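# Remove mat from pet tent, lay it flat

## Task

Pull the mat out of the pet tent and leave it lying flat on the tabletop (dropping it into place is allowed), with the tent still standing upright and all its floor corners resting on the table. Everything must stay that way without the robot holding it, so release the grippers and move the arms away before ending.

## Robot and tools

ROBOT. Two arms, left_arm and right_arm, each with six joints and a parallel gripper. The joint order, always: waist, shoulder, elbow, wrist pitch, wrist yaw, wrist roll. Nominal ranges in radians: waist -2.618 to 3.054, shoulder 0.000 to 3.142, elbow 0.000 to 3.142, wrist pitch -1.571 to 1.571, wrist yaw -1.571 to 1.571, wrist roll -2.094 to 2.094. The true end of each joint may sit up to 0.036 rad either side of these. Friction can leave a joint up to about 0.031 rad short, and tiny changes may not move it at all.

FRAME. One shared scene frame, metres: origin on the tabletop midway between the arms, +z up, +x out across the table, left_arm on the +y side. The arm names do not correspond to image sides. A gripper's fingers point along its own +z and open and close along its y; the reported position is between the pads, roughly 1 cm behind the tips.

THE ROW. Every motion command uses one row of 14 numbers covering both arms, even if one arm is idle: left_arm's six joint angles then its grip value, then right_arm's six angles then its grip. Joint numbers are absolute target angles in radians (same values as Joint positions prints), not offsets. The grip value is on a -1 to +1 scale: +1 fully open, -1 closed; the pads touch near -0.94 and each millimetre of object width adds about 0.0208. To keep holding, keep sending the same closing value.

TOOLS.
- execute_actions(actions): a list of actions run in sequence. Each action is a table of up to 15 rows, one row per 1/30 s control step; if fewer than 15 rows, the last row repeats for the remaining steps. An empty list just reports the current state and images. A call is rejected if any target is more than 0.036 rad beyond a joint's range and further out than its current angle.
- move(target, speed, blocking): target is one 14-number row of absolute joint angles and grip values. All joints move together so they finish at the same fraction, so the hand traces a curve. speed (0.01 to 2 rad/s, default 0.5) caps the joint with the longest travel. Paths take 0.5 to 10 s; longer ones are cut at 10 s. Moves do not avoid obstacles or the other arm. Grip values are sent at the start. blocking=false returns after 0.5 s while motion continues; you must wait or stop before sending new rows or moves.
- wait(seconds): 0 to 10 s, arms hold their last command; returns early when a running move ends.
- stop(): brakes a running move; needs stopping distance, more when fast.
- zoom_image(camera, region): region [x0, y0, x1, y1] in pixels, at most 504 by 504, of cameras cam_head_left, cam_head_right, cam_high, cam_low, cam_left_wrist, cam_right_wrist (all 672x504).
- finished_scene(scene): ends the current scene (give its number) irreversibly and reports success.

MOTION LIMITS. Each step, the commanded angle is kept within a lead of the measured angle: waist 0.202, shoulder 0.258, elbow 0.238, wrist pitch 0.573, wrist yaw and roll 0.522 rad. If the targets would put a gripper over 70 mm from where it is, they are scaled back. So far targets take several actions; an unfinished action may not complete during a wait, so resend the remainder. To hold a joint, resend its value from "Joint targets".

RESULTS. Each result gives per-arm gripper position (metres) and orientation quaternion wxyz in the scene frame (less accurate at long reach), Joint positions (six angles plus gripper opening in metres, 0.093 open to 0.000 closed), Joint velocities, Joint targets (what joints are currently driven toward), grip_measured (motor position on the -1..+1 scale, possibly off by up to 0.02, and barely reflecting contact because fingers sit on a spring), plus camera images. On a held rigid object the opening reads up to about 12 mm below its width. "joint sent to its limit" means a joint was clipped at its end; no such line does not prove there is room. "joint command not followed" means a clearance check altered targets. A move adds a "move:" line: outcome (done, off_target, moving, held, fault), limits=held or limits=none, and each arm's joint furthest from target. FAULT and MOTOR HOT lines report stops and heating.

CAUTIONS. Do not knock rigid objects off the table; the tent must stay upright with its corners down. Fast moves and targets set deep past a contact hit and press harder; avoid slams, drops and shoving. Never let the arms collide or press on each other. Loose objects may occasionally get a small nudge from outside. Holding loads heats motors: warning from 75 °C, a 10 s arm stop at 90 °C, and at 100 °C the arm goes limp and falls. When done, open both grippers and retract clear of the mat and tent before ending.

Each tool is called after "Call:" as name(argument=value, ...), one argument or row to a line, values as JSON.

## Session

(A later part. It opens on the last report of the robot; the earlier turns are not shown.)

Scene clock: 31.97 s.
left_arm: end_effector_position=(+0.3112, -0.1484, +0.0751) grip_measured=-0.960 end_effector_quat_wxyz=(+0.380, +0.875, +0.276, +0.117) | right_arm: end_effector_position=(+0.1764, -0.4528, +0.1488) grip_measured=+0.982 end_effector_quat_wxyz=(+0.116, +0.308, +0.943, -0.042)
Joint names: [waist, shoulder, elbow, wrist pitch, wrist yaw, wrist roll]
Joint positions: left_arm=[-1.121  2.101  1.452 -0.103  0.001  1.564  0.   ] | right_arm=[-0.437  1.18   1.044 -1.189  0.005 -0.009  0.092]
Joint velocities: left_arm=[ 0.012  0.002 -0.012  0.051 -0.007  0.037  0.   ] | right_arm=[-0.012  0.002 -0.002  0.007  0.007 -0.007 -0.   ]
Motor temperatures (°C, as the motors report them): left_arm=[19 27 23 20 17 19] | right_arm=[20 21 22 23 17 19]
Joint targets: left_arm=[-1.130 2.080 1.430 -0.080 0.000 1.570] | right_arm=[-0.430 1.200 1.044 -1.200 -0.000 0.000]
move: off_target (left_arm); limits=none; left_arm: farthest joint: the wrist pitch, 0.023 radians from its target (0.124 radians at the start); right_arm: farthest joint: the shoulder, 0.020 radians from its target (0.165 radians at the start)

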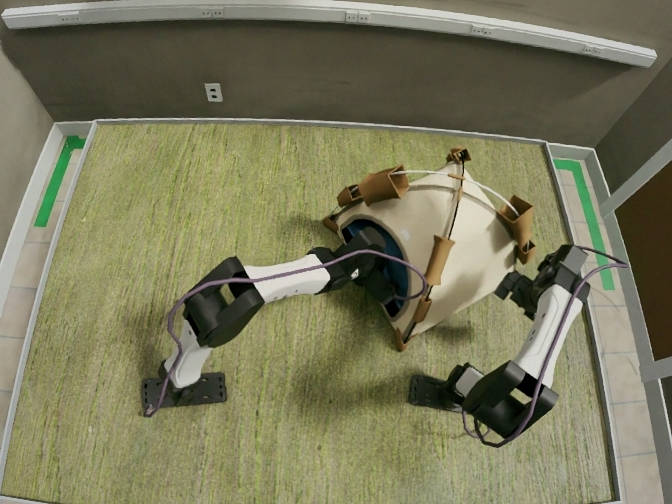

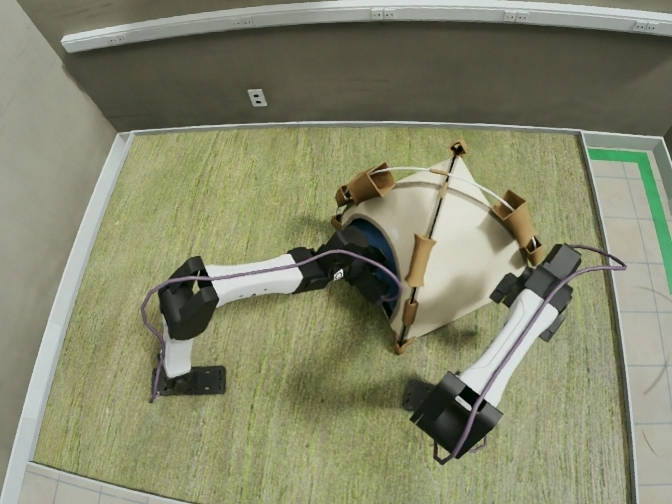

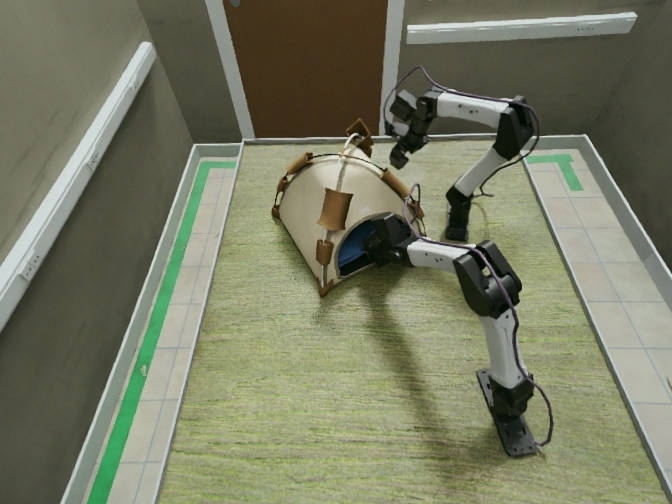

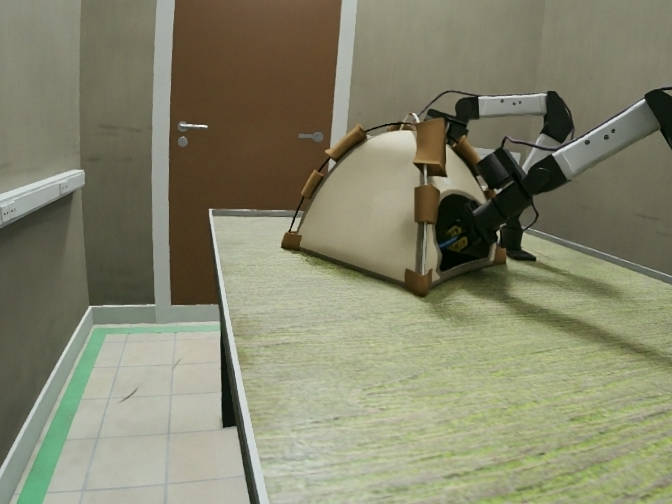

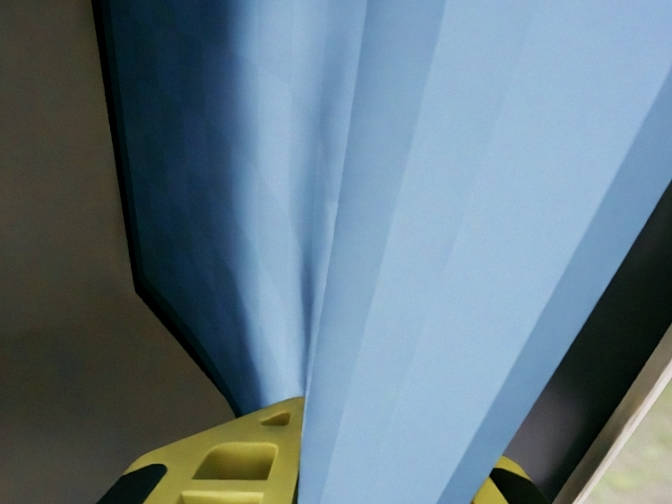

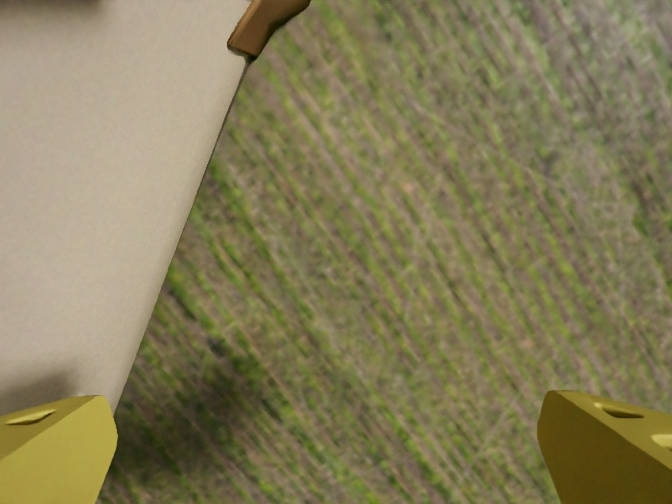

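Call:
move(
  target=[-1.13,2.08,1.43,-0.08,0,1.57,-1,-0.45,1.746,1.55,-1.184,0,1.57,1],
  speed=1.2,
)

Scene clock: 34.90 s.
left_arm: end_effector_position=(+0.3112, -0.1484, +0.0751) grip_measured=-0.960 end_effector_quat_wxyz=(+0.380, +0.875, +0.276, +0.117) | right_arm: end_effector_position=(+0.2786, -0.5316, +0.1464) grip_measured=+0.982 end_effector_quat_wxyz=(+0.084, +0.889, +0.449, +0.039)
Joint names: [waist, shoulder, elbow, wrist pitch, wrist yaw, wrist roll]
Joint positions: left_arm=[-1.121  2.101  1.452 -0.103  0.001  1.564  0.   ] | right_arm=[-0.443  1.729  1.53  -1.186  0.005  1.56   0.092]
Joint velocities: left_arm=[-0.012  0.002  0.002 -0.022  0.007 -0.051  0.   ] | right_arm=[-0.017 -0.002 -0.012  0.022 -0.022 -0.007  0.   ]
Motor temperatures (°C, as the motors report them): left_arm=[19 28 23 21 17 19] | right_arm=[20 21 22 22 17 19]
Joint targets: left_arm=[-1.130 2.080 1.430 -0.080 -0.000 1.570] | right_arm=[-0.450 1.746 1.550 -1.184 0.000 1.570]
move: off_target (left_arm); limits=none; left_arm: farthest joint: the wrist pitch, 0.023 radians from its target (0.023 radians at the start); right_arm: farthest joint: the elbow, 0.020 radians from its target (0.506 radians at the start)

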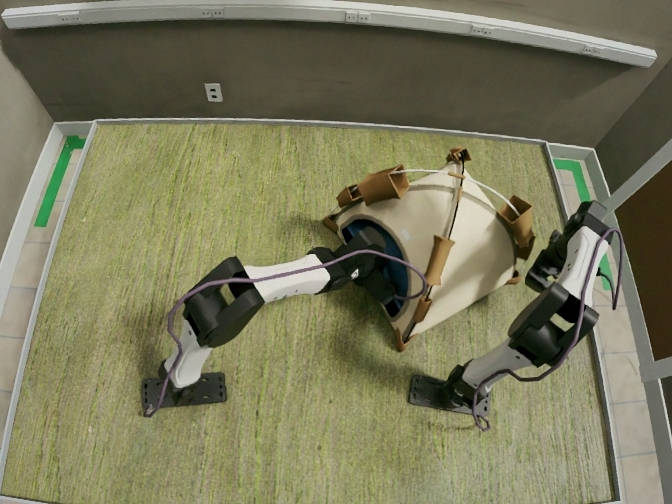

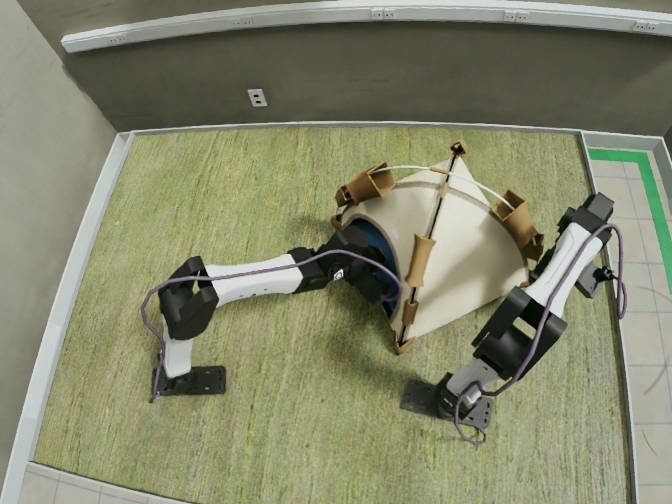

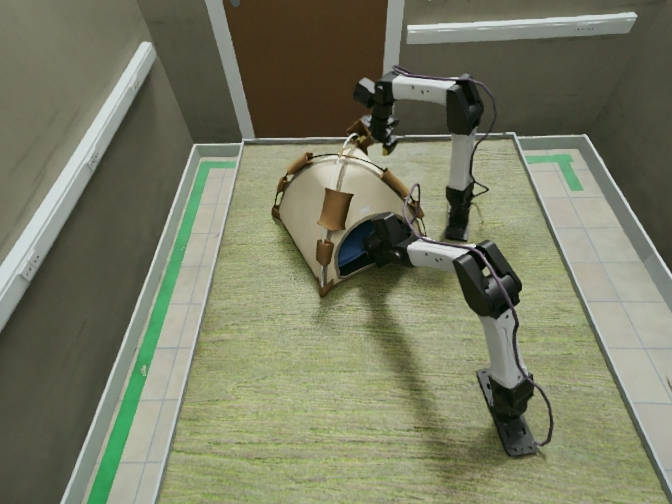

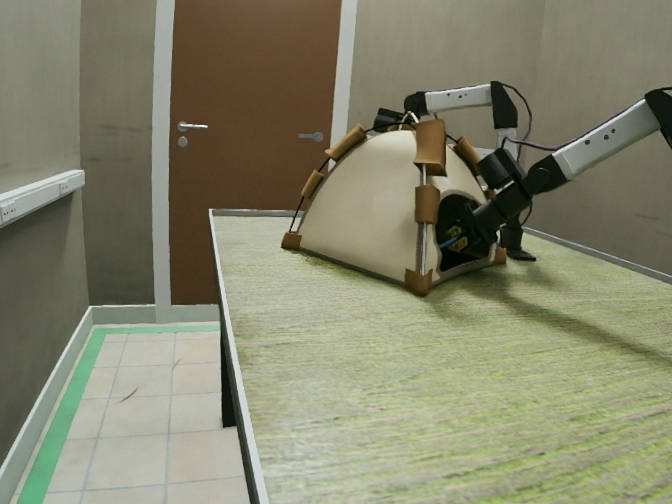

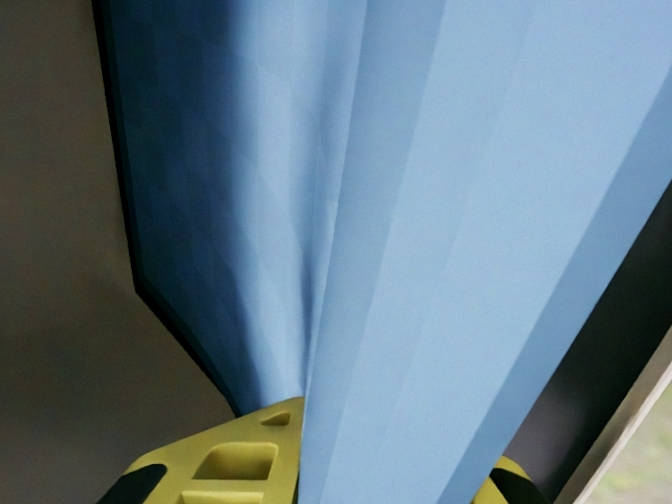

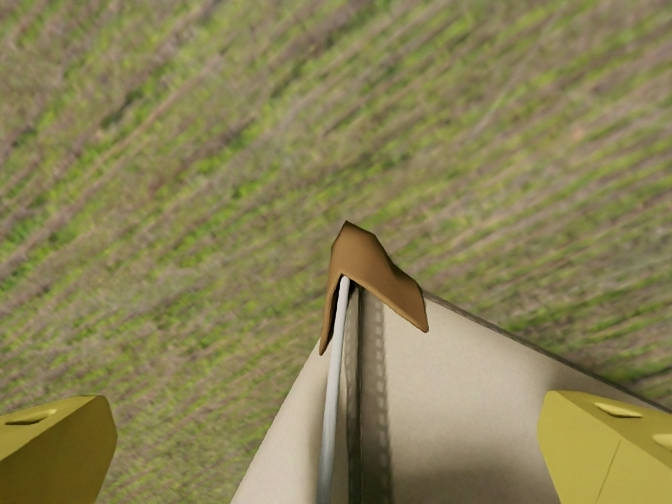

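Call:
move(
  target=[-1.13,2.08,1.43,-0.08,0,1.57,-1,-0.55,1.86,1.30,-0.847,0,1.57,0.4],
  speed=0.4,
)

Scene clock: 36.90 s.
left_arm: end_effector_position=(+0.3112, -0.1484, +0.0751) grip_measured=-0.960 end_effector_quat_wxyz=(+0.380, +0.875, +0.276, +0.117) | right_arm: end_effector_position=(+0.2691, -0.5724, +0.0568) grip_measured=+0.402 end_effector_quat_wxyz=(+0.084, +0.911, +0.403, +0.034)
Joint names: [waist, shoulder, elbow, wrist pitch, wrist yaw, wrist roll]
Joint positions: left_arm=[-1.121  2.101  1.452 -0.103  0.001  1.564  0.   ] | right_arm=[-0.545  1.846  1.316 -0.858  0.005  1.561  0.065]
Joint velocities: left_arm=[ 0.007 -0.017  0.012 -0.066  0.037  0.037  0.   ] | right_arm=[-0.002  0.002 -0.012  0.022  0.007  0.037  0.   ]
Motor temperatures (°C, as the motors report them): left_arm=[19 29 23 21 17 19] | right_arm=[20 21 22 22 17 19]
Joint targets: left_arm=[-1.130 2.080 1.430 -0.080 0.000 1.570] | right_arm=[-0.550 1.860 1.300 -0.847 -0.000 1.570]
move: off_target (left_arm); limits=none; left_arm: farthest joint: the wrist pitch, 0.023 radians from its target (0.023 radians at the start); right_arm: farthest joint: the elbow, 0.016 radians from its target (0.230 radians at the start)

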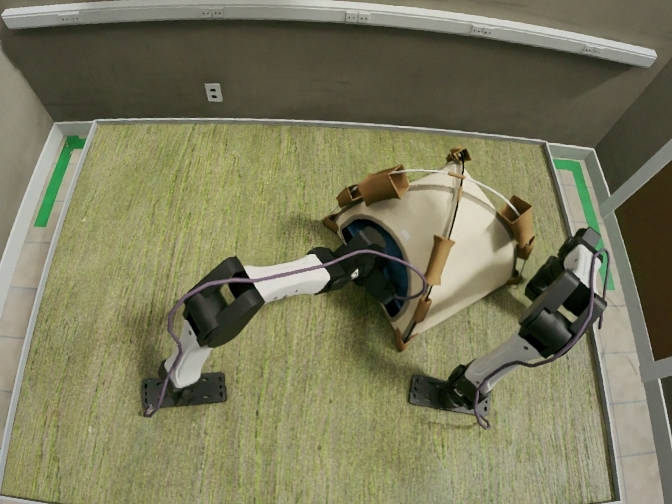

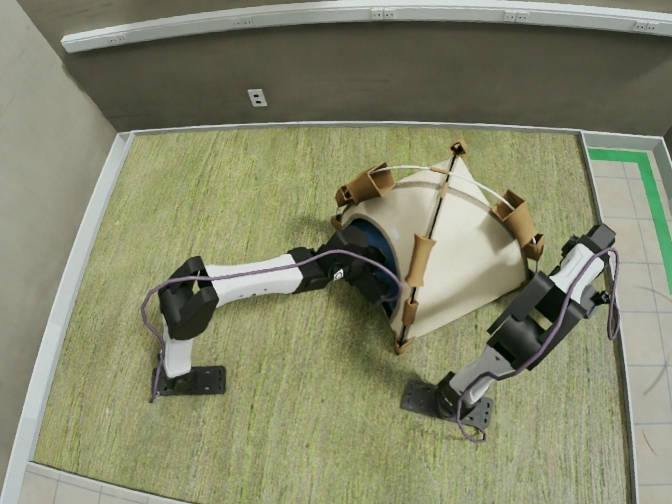

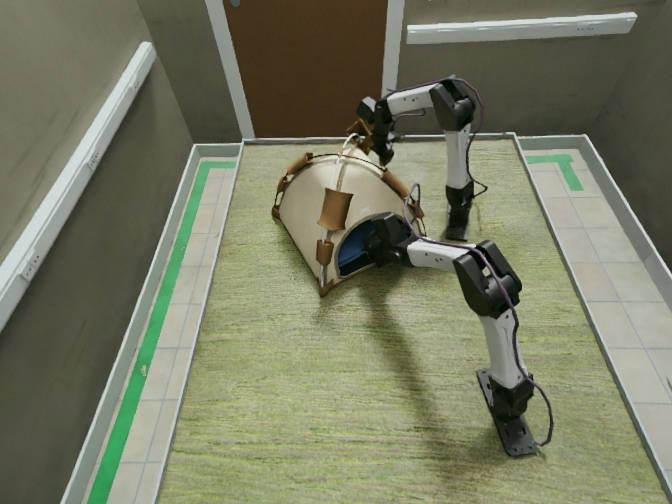

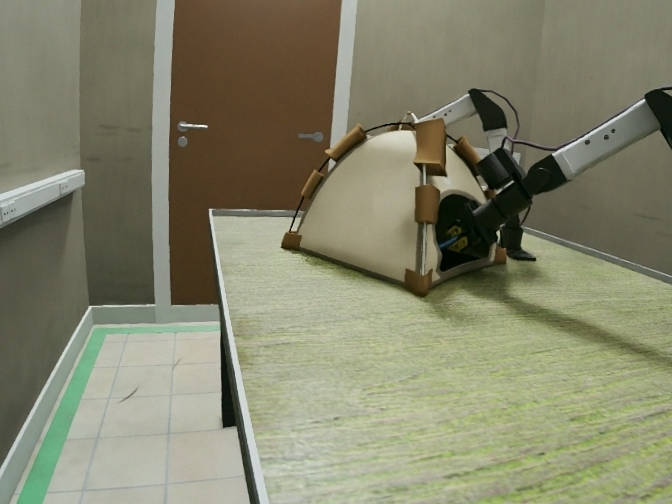

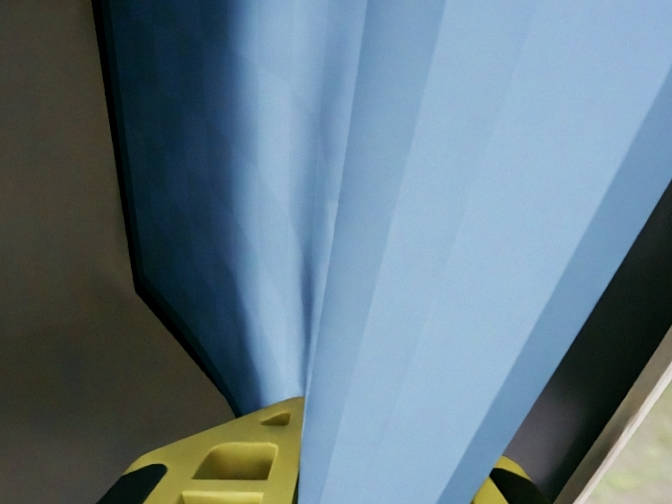

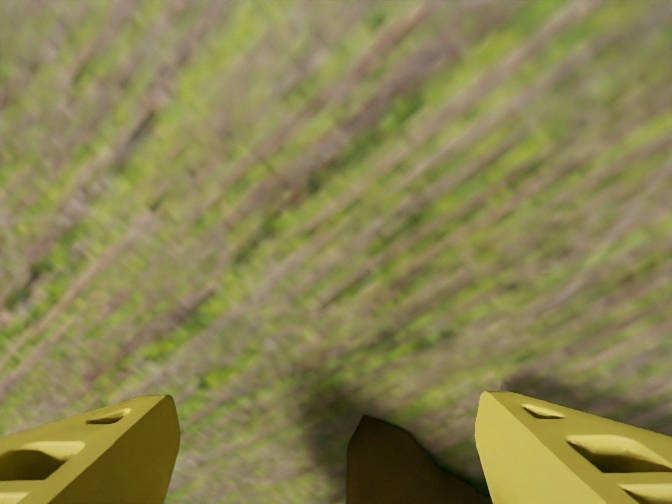

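Call:
move(
  target=[-1.13,2.08,1.43,-0.08,0,1.57,-1,-0.485,1.92,1.29,-0.82,0,1.57,0.4],
  speed=0.2,
)

Call:
move(
  target=[-1.13,2.08,1.43,-0.08,0,1.57,-1,-0.485,1.92,1.29,-0.82,0,1.57,-1],
)

Scene clock: 38.20 s.
left_arm: end_effector_position=(+0.3112, -0.1484, +0.0751) grip_measured=-0.960 end_effector_quat_wxyz=(+0.380, +0.875, +0.276, +0.117) | right_arm: end_effector_position=(+0.2849, -0.5584, +0.0373) grip_measured=+0.402 end_effector_quat_wxyz=(+0.070, +0.900, +0.429, +0.030)
Joint names: [waist, shoulder, elbow, wrist pitch, wrist yaw, wrist roll]
Joint positions: left_arm=[-1.121  2.101  1.452 -0.103  0.001  1.564  0.   ] | right_arm=[-0.49   1.904  1.316 -0.831  0.005  1.561  0.065]
Joint velocities: left_arm=[ 0.002 -0.017  0.012 -0.051  0.007  0.022  0.   ] | right_arm=[ 0.002 -0.007 -0.002 -0.007 -0.051 -0.007  0.001]
Motor temperatures (°C, as the motors report them): left_arm=[19 30 23 21 17 19] | right_arm=[20 22 22 21 17 19]
Joint targets: left_arm=[-1.130 2.080 1.430 -0.080 0.000 1.570] | right_arm=[-0.485 1.920 1.290 -0.820 0.000 1.570]
move: off_target (left_arm, right_arm); limits=none; left_arm: farthest joint: the wrist pitch, 0.023 radians from its target (0.023 radians at the start); right_arm: farthest joint: the elbow, 0.026 radians from its target (0.026 radians at the start)

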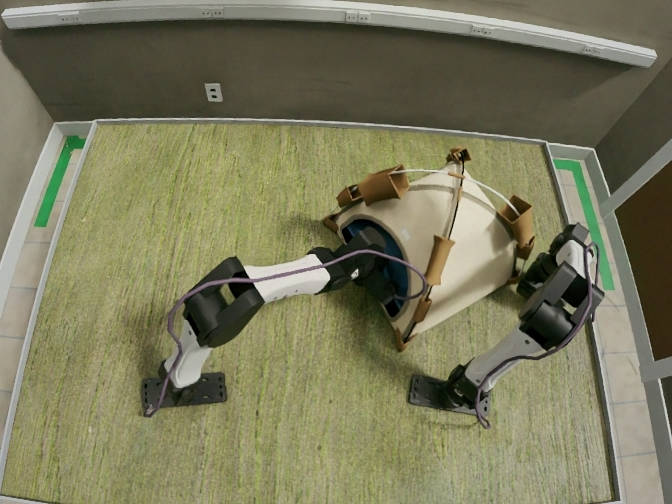

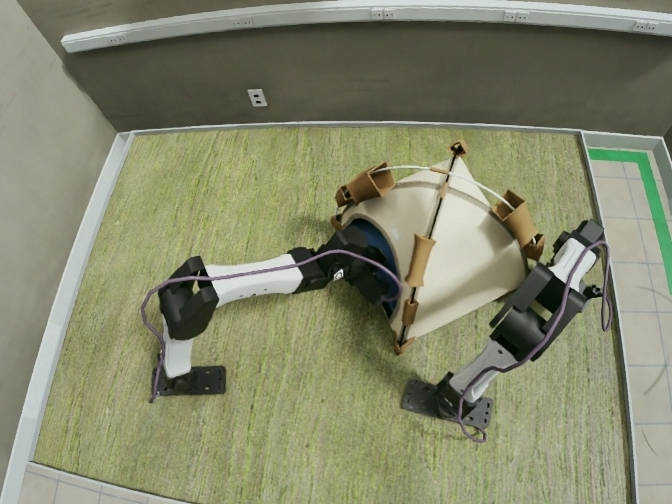

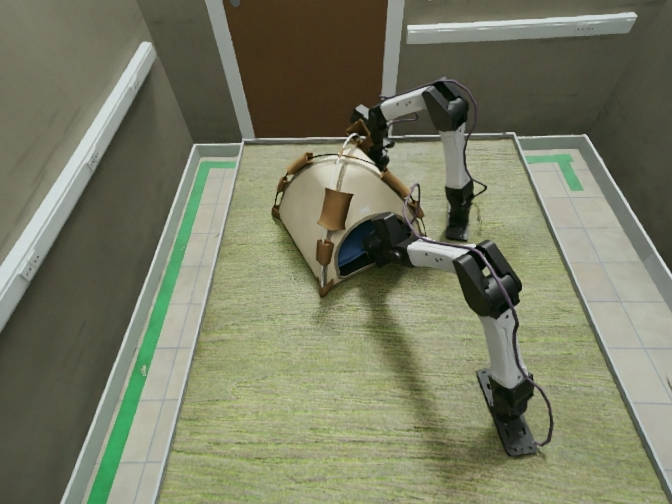

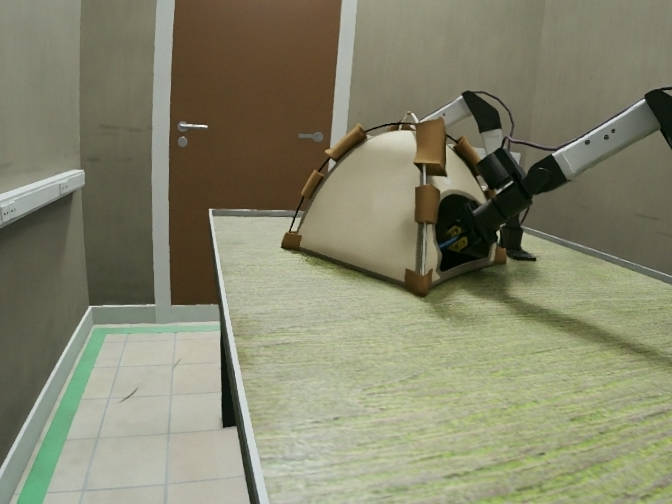

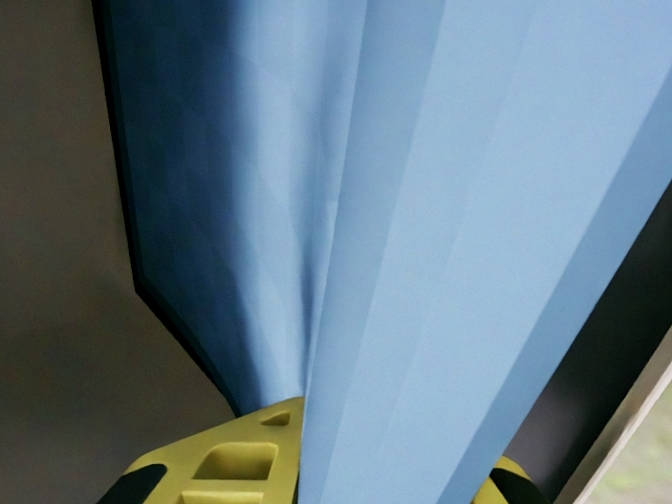

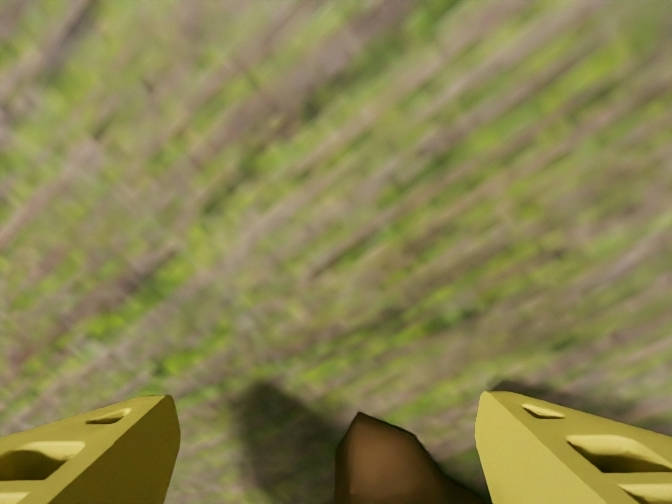

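Scene clock: 38.90 s.
left_arm: end_effector_position=(+0.3112, -0.1484, +0.0751) grip_measured=-0.960 end_effector_quat_wxyz=(+0.380, +0.875, +0.276, +0.117) | right_arm: end_effector_position=(+0.2850, -0.5585, +0.0373) grip_measured=-1.000 end_effector_quat_wxyz=(+0.070, +0.900, +0.429, +0.030)
Joint names: [waist, shoulder, elbow, wrist pitch, wrist yaw, wrist roll]
Joint positions: left_arm=[-1.121  2.101  1.452 -0.103  0.001  1.564  0.   ] | right_arm=[-0.49   1.904  1.316 -0.831  0.005  1.561  0.   ]
Joint velocities: left_arm=[ 0.002  0.007 -0.002 -0.095  0.037 -0.022  0.   ] | right_arm=[ 0.002 -0.017 -0.017 -0.066  0.007  0.037  0.   ]
Motor temperatures (°C, as the motors report them): left_arm=[19 30 23 21 17 19] | right_arm=[20 22 22 21 17 19]
Joint targets: left_arm=[-1.130 2.080 1.430 -0.080 -0.000 1.570] | right_arm=[-0.485 1.920 1.290 -0.820 0.000 1.570]
move: off_target (left_arm, right_arm); limits=none; left_arm: farthest joint: the wrist pitch, 0.023 radians from its target (0.023 radians at the start); right_arm: farthest joint: the elbow, 0.026 radians from its target (0.026 radians at the start)

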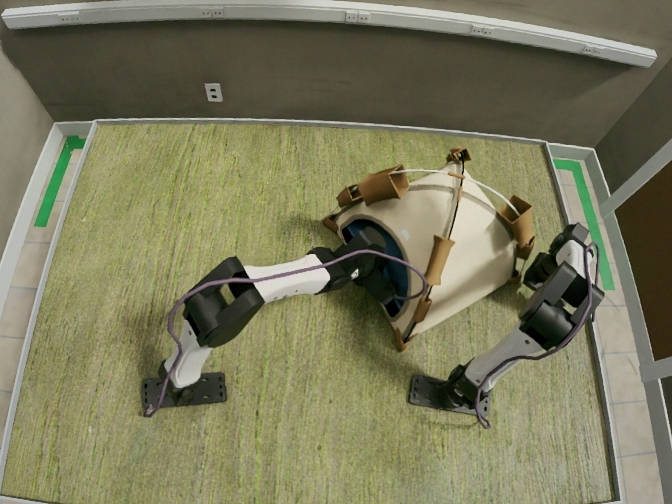

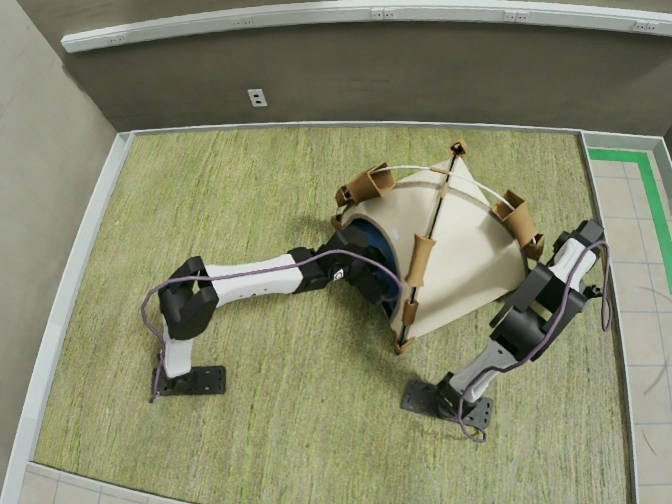

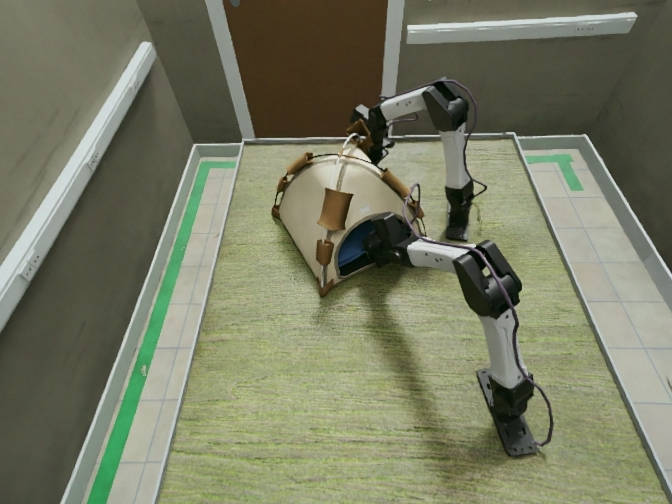

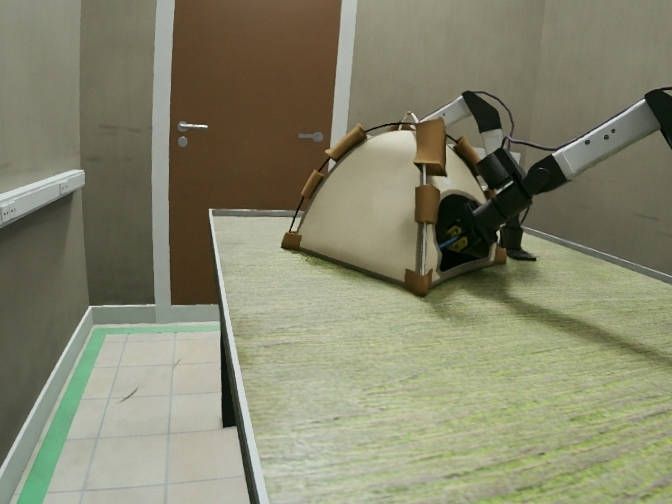

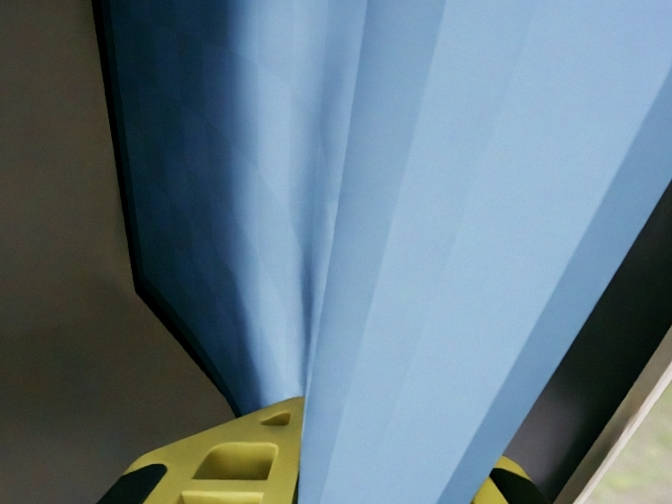

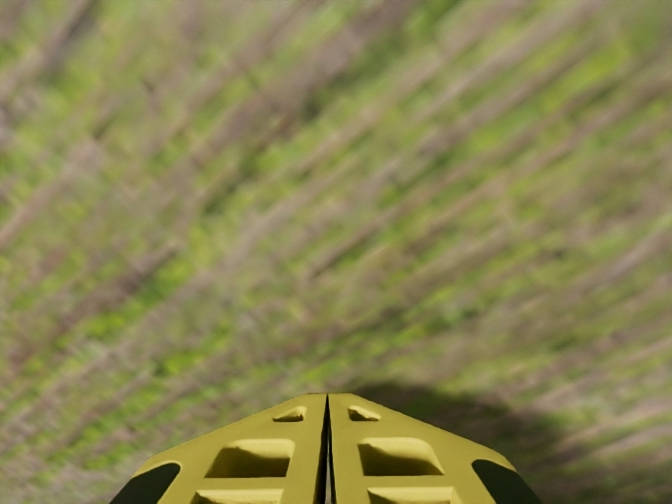

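Call:
execute_actions(
  actions=[
    [[-1.13,2.08,1.43,-0.08,0,1.57,-1,-0.485,1.92,1.29,-0.82,0,1.57,0.4]],
    [[-1.13,2.08,1.43,-0.08,0,1.57,-1,-0.46,1.93,1.29,-0.82,0,1.57,0.4]],
    [[-1.13,2.08,1.43,-0.08,0,1.57,-1,-0.42,1.95,1.29,-0.82,0,1.57,0.4]],
  ],
)

Call:
move(
  target=[-1.13,2.08,1.43,-0.08,0,1.57,-1,-0.42,1.95,1.29,-0.82,0,1.57,-1],
)

Scene clock: 40.93 s.
left_arm: end_effector_position=(+0.3112, -0.1484, +0.0751) grip_measured=-0.960 end_effector_quat_wxyz=(+0.380, +0.875, +0.276, +0.117) | right_arm: end_effector_position=(+0.2989, -0.5382, +0.0275) grip_measured=+0.398 end_effector_quat_wxyz=(+0.058, +0.887, +0.458, +0.026)
Joint names: [waist, shoulder, elbow, wrist pitch, wrist yaw, wrist roll]
Joint positions: left_arm=[-1.121  2.101  1.452 -0.103  0.001  1.564  0.   ] | right_arm=[-0.425  1.932  1.316 -0.828  0.005  1.561  0.064]
Joint velocities: left_arm=[-0.007 -0.017  0.007  0.022  0.037 -0.007  0.   ] | right_arm=[ 0.002 -0.002 -0.007 -0.022  0.051 -0.007  0.001]
Motor temperatures (°C, as the motors report them): left_arm=[19 31 23 21 17 19] | right_arm=[20 22 22 21 17 19]
Joint targets: left_arm=[-1.130 2.080 1.430 -0.080 0.000 1.570] | right_arm=[-0.420 1.950 1.290 -0.820 -0.000 1.570]

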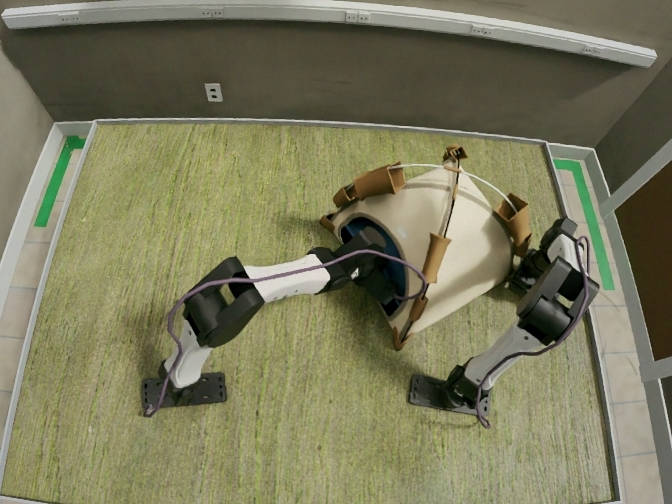

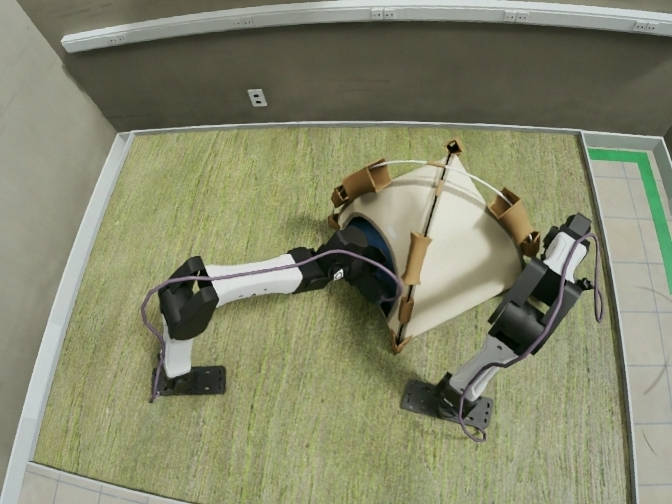

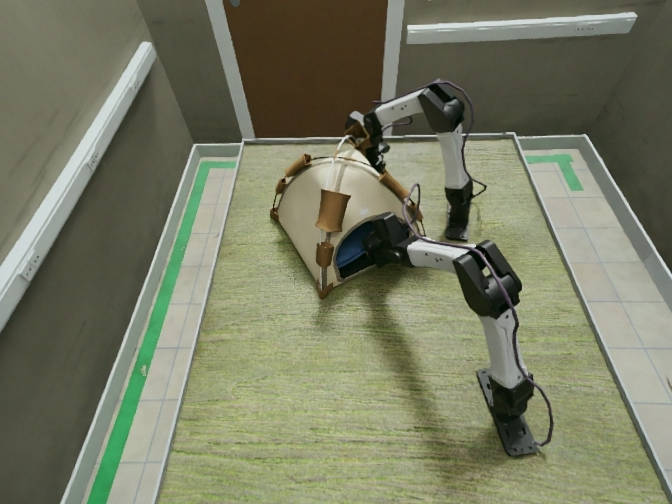

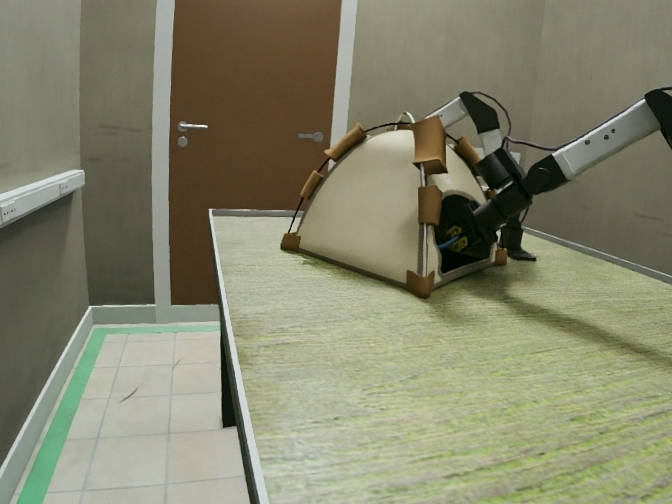

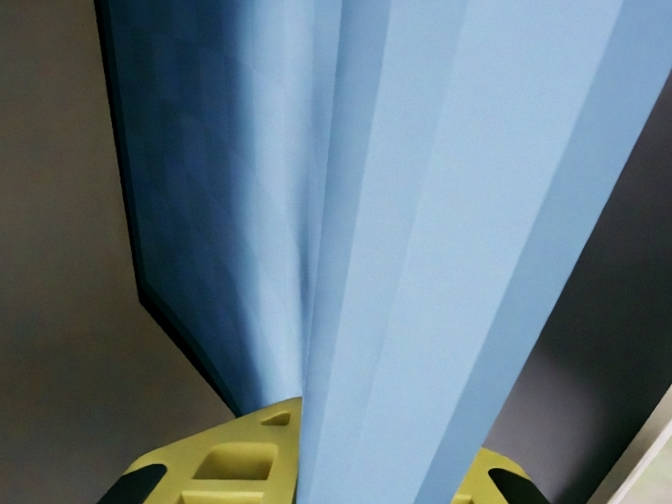

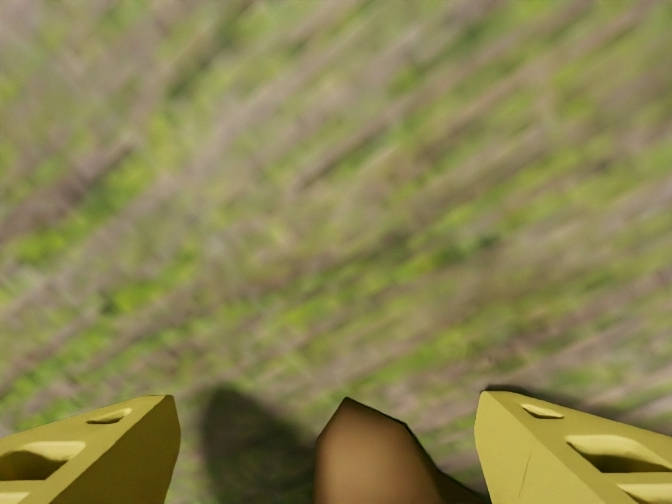

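Scene clock: 41.63 s.
left_arm: end_effector_position=(+0.3112, -0.1484, +0.0751) grip_measured=-0.960 end_effector_quat_wxyz=(+0.380, +0.875, +0.276, +0.117) | right_arm: end_effector_position=(+0.2988, -0.5382, +0.0275) grip_measured=-1.000 end_effector_quat_wxyz=(+0.058, +0.887, +0.458, +0.026)
Joint names: [waist, shoulder, elbow, wrist pitch, wrist yaw, wrist roll]
Joint positions: left_arm=[-1.121  2.101  1.452 -0.103  0.001  1.564  0.   ] | right_arm=[-0.425  1.932  1.316 -0.828  0.006  1.561  0.   ]
Joint velocities: left_arm=[ 0.002 -0.012 -0.007  0.007 -0.007 -0.037  0.   ] | right_arm=[ 0.007 -0.007 -0.012  0.037 -0.022 -0.051  0.   ]
Motor temperatures (°C, as the motors report them): left_arm=[19 31 23 21 17 19] | right_arm=[20 22 22 21 17 19]
Joint targets: left_arm=[-1.130 2.080 1.430 -0.080 -0.000 1.570] | right_arm=[-0.420 1.950 1.290 -0.820 0.000 1.570]
move: off_target (left_arm, right_arm); limits=none; left_arm: farthest joint: the wrist pitch, 0.023 radians from its target (0.023 radians at the start); right_arm: farthest joint: the elbow, 0.026 radians from its target (0.026 radians at the start)

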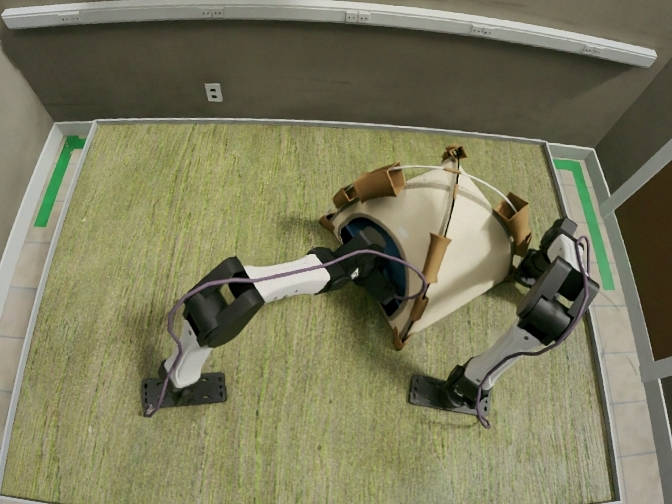

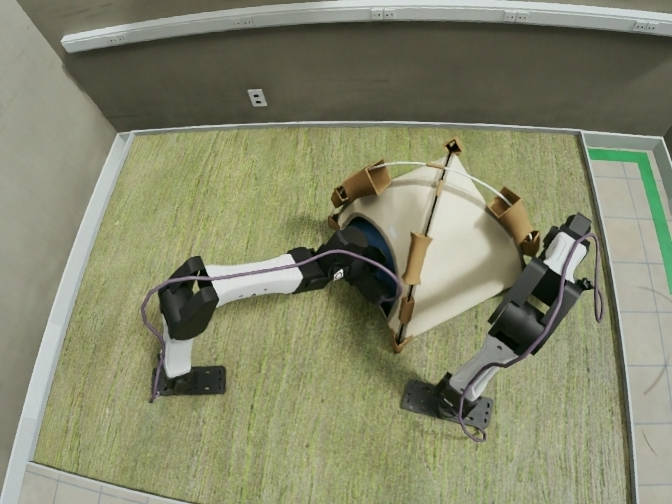

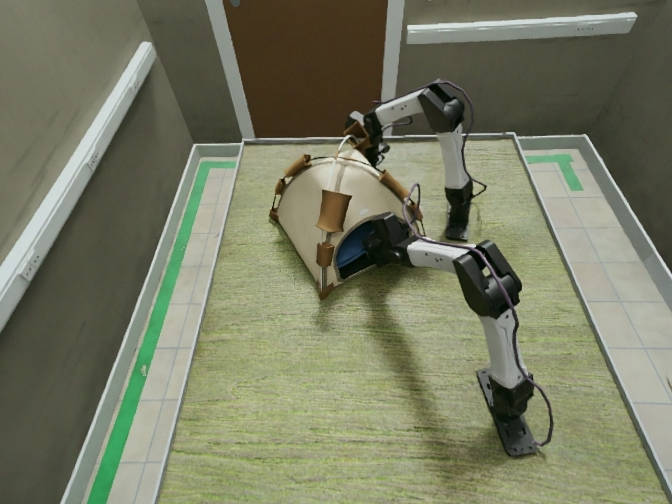

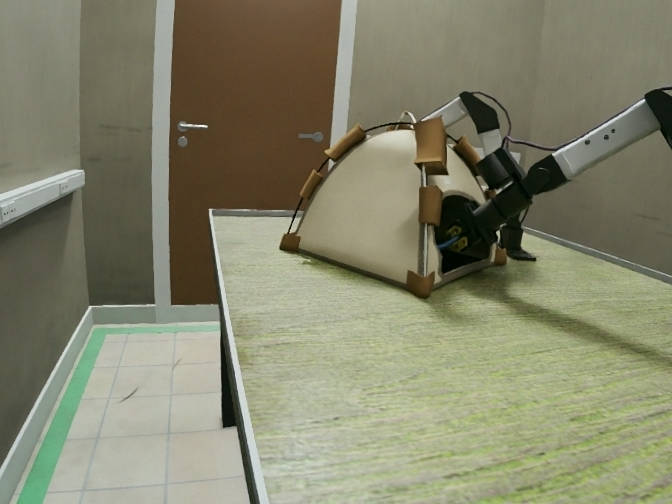

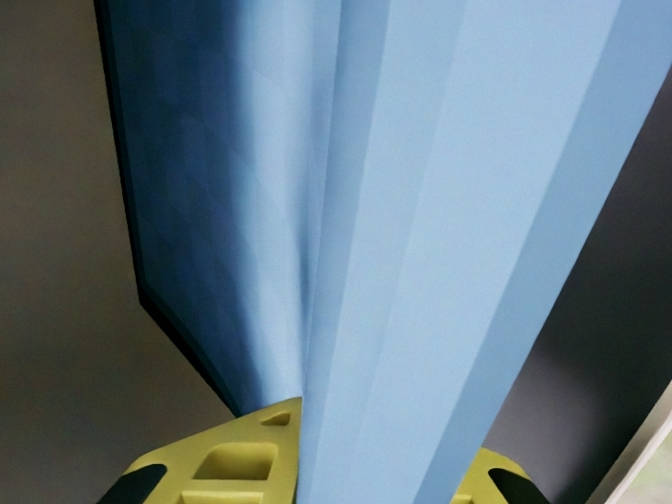

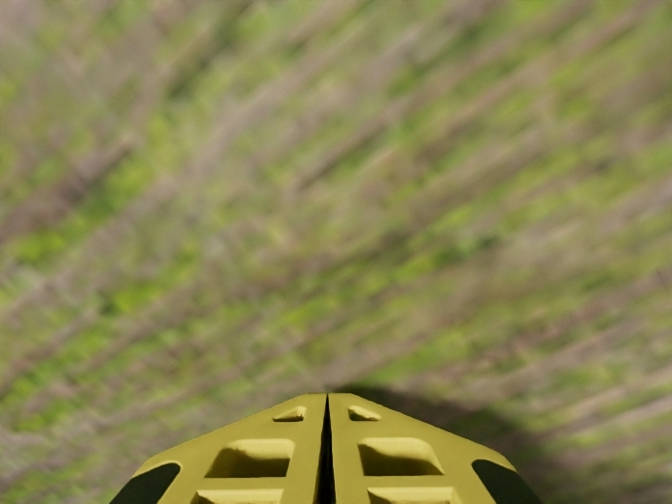

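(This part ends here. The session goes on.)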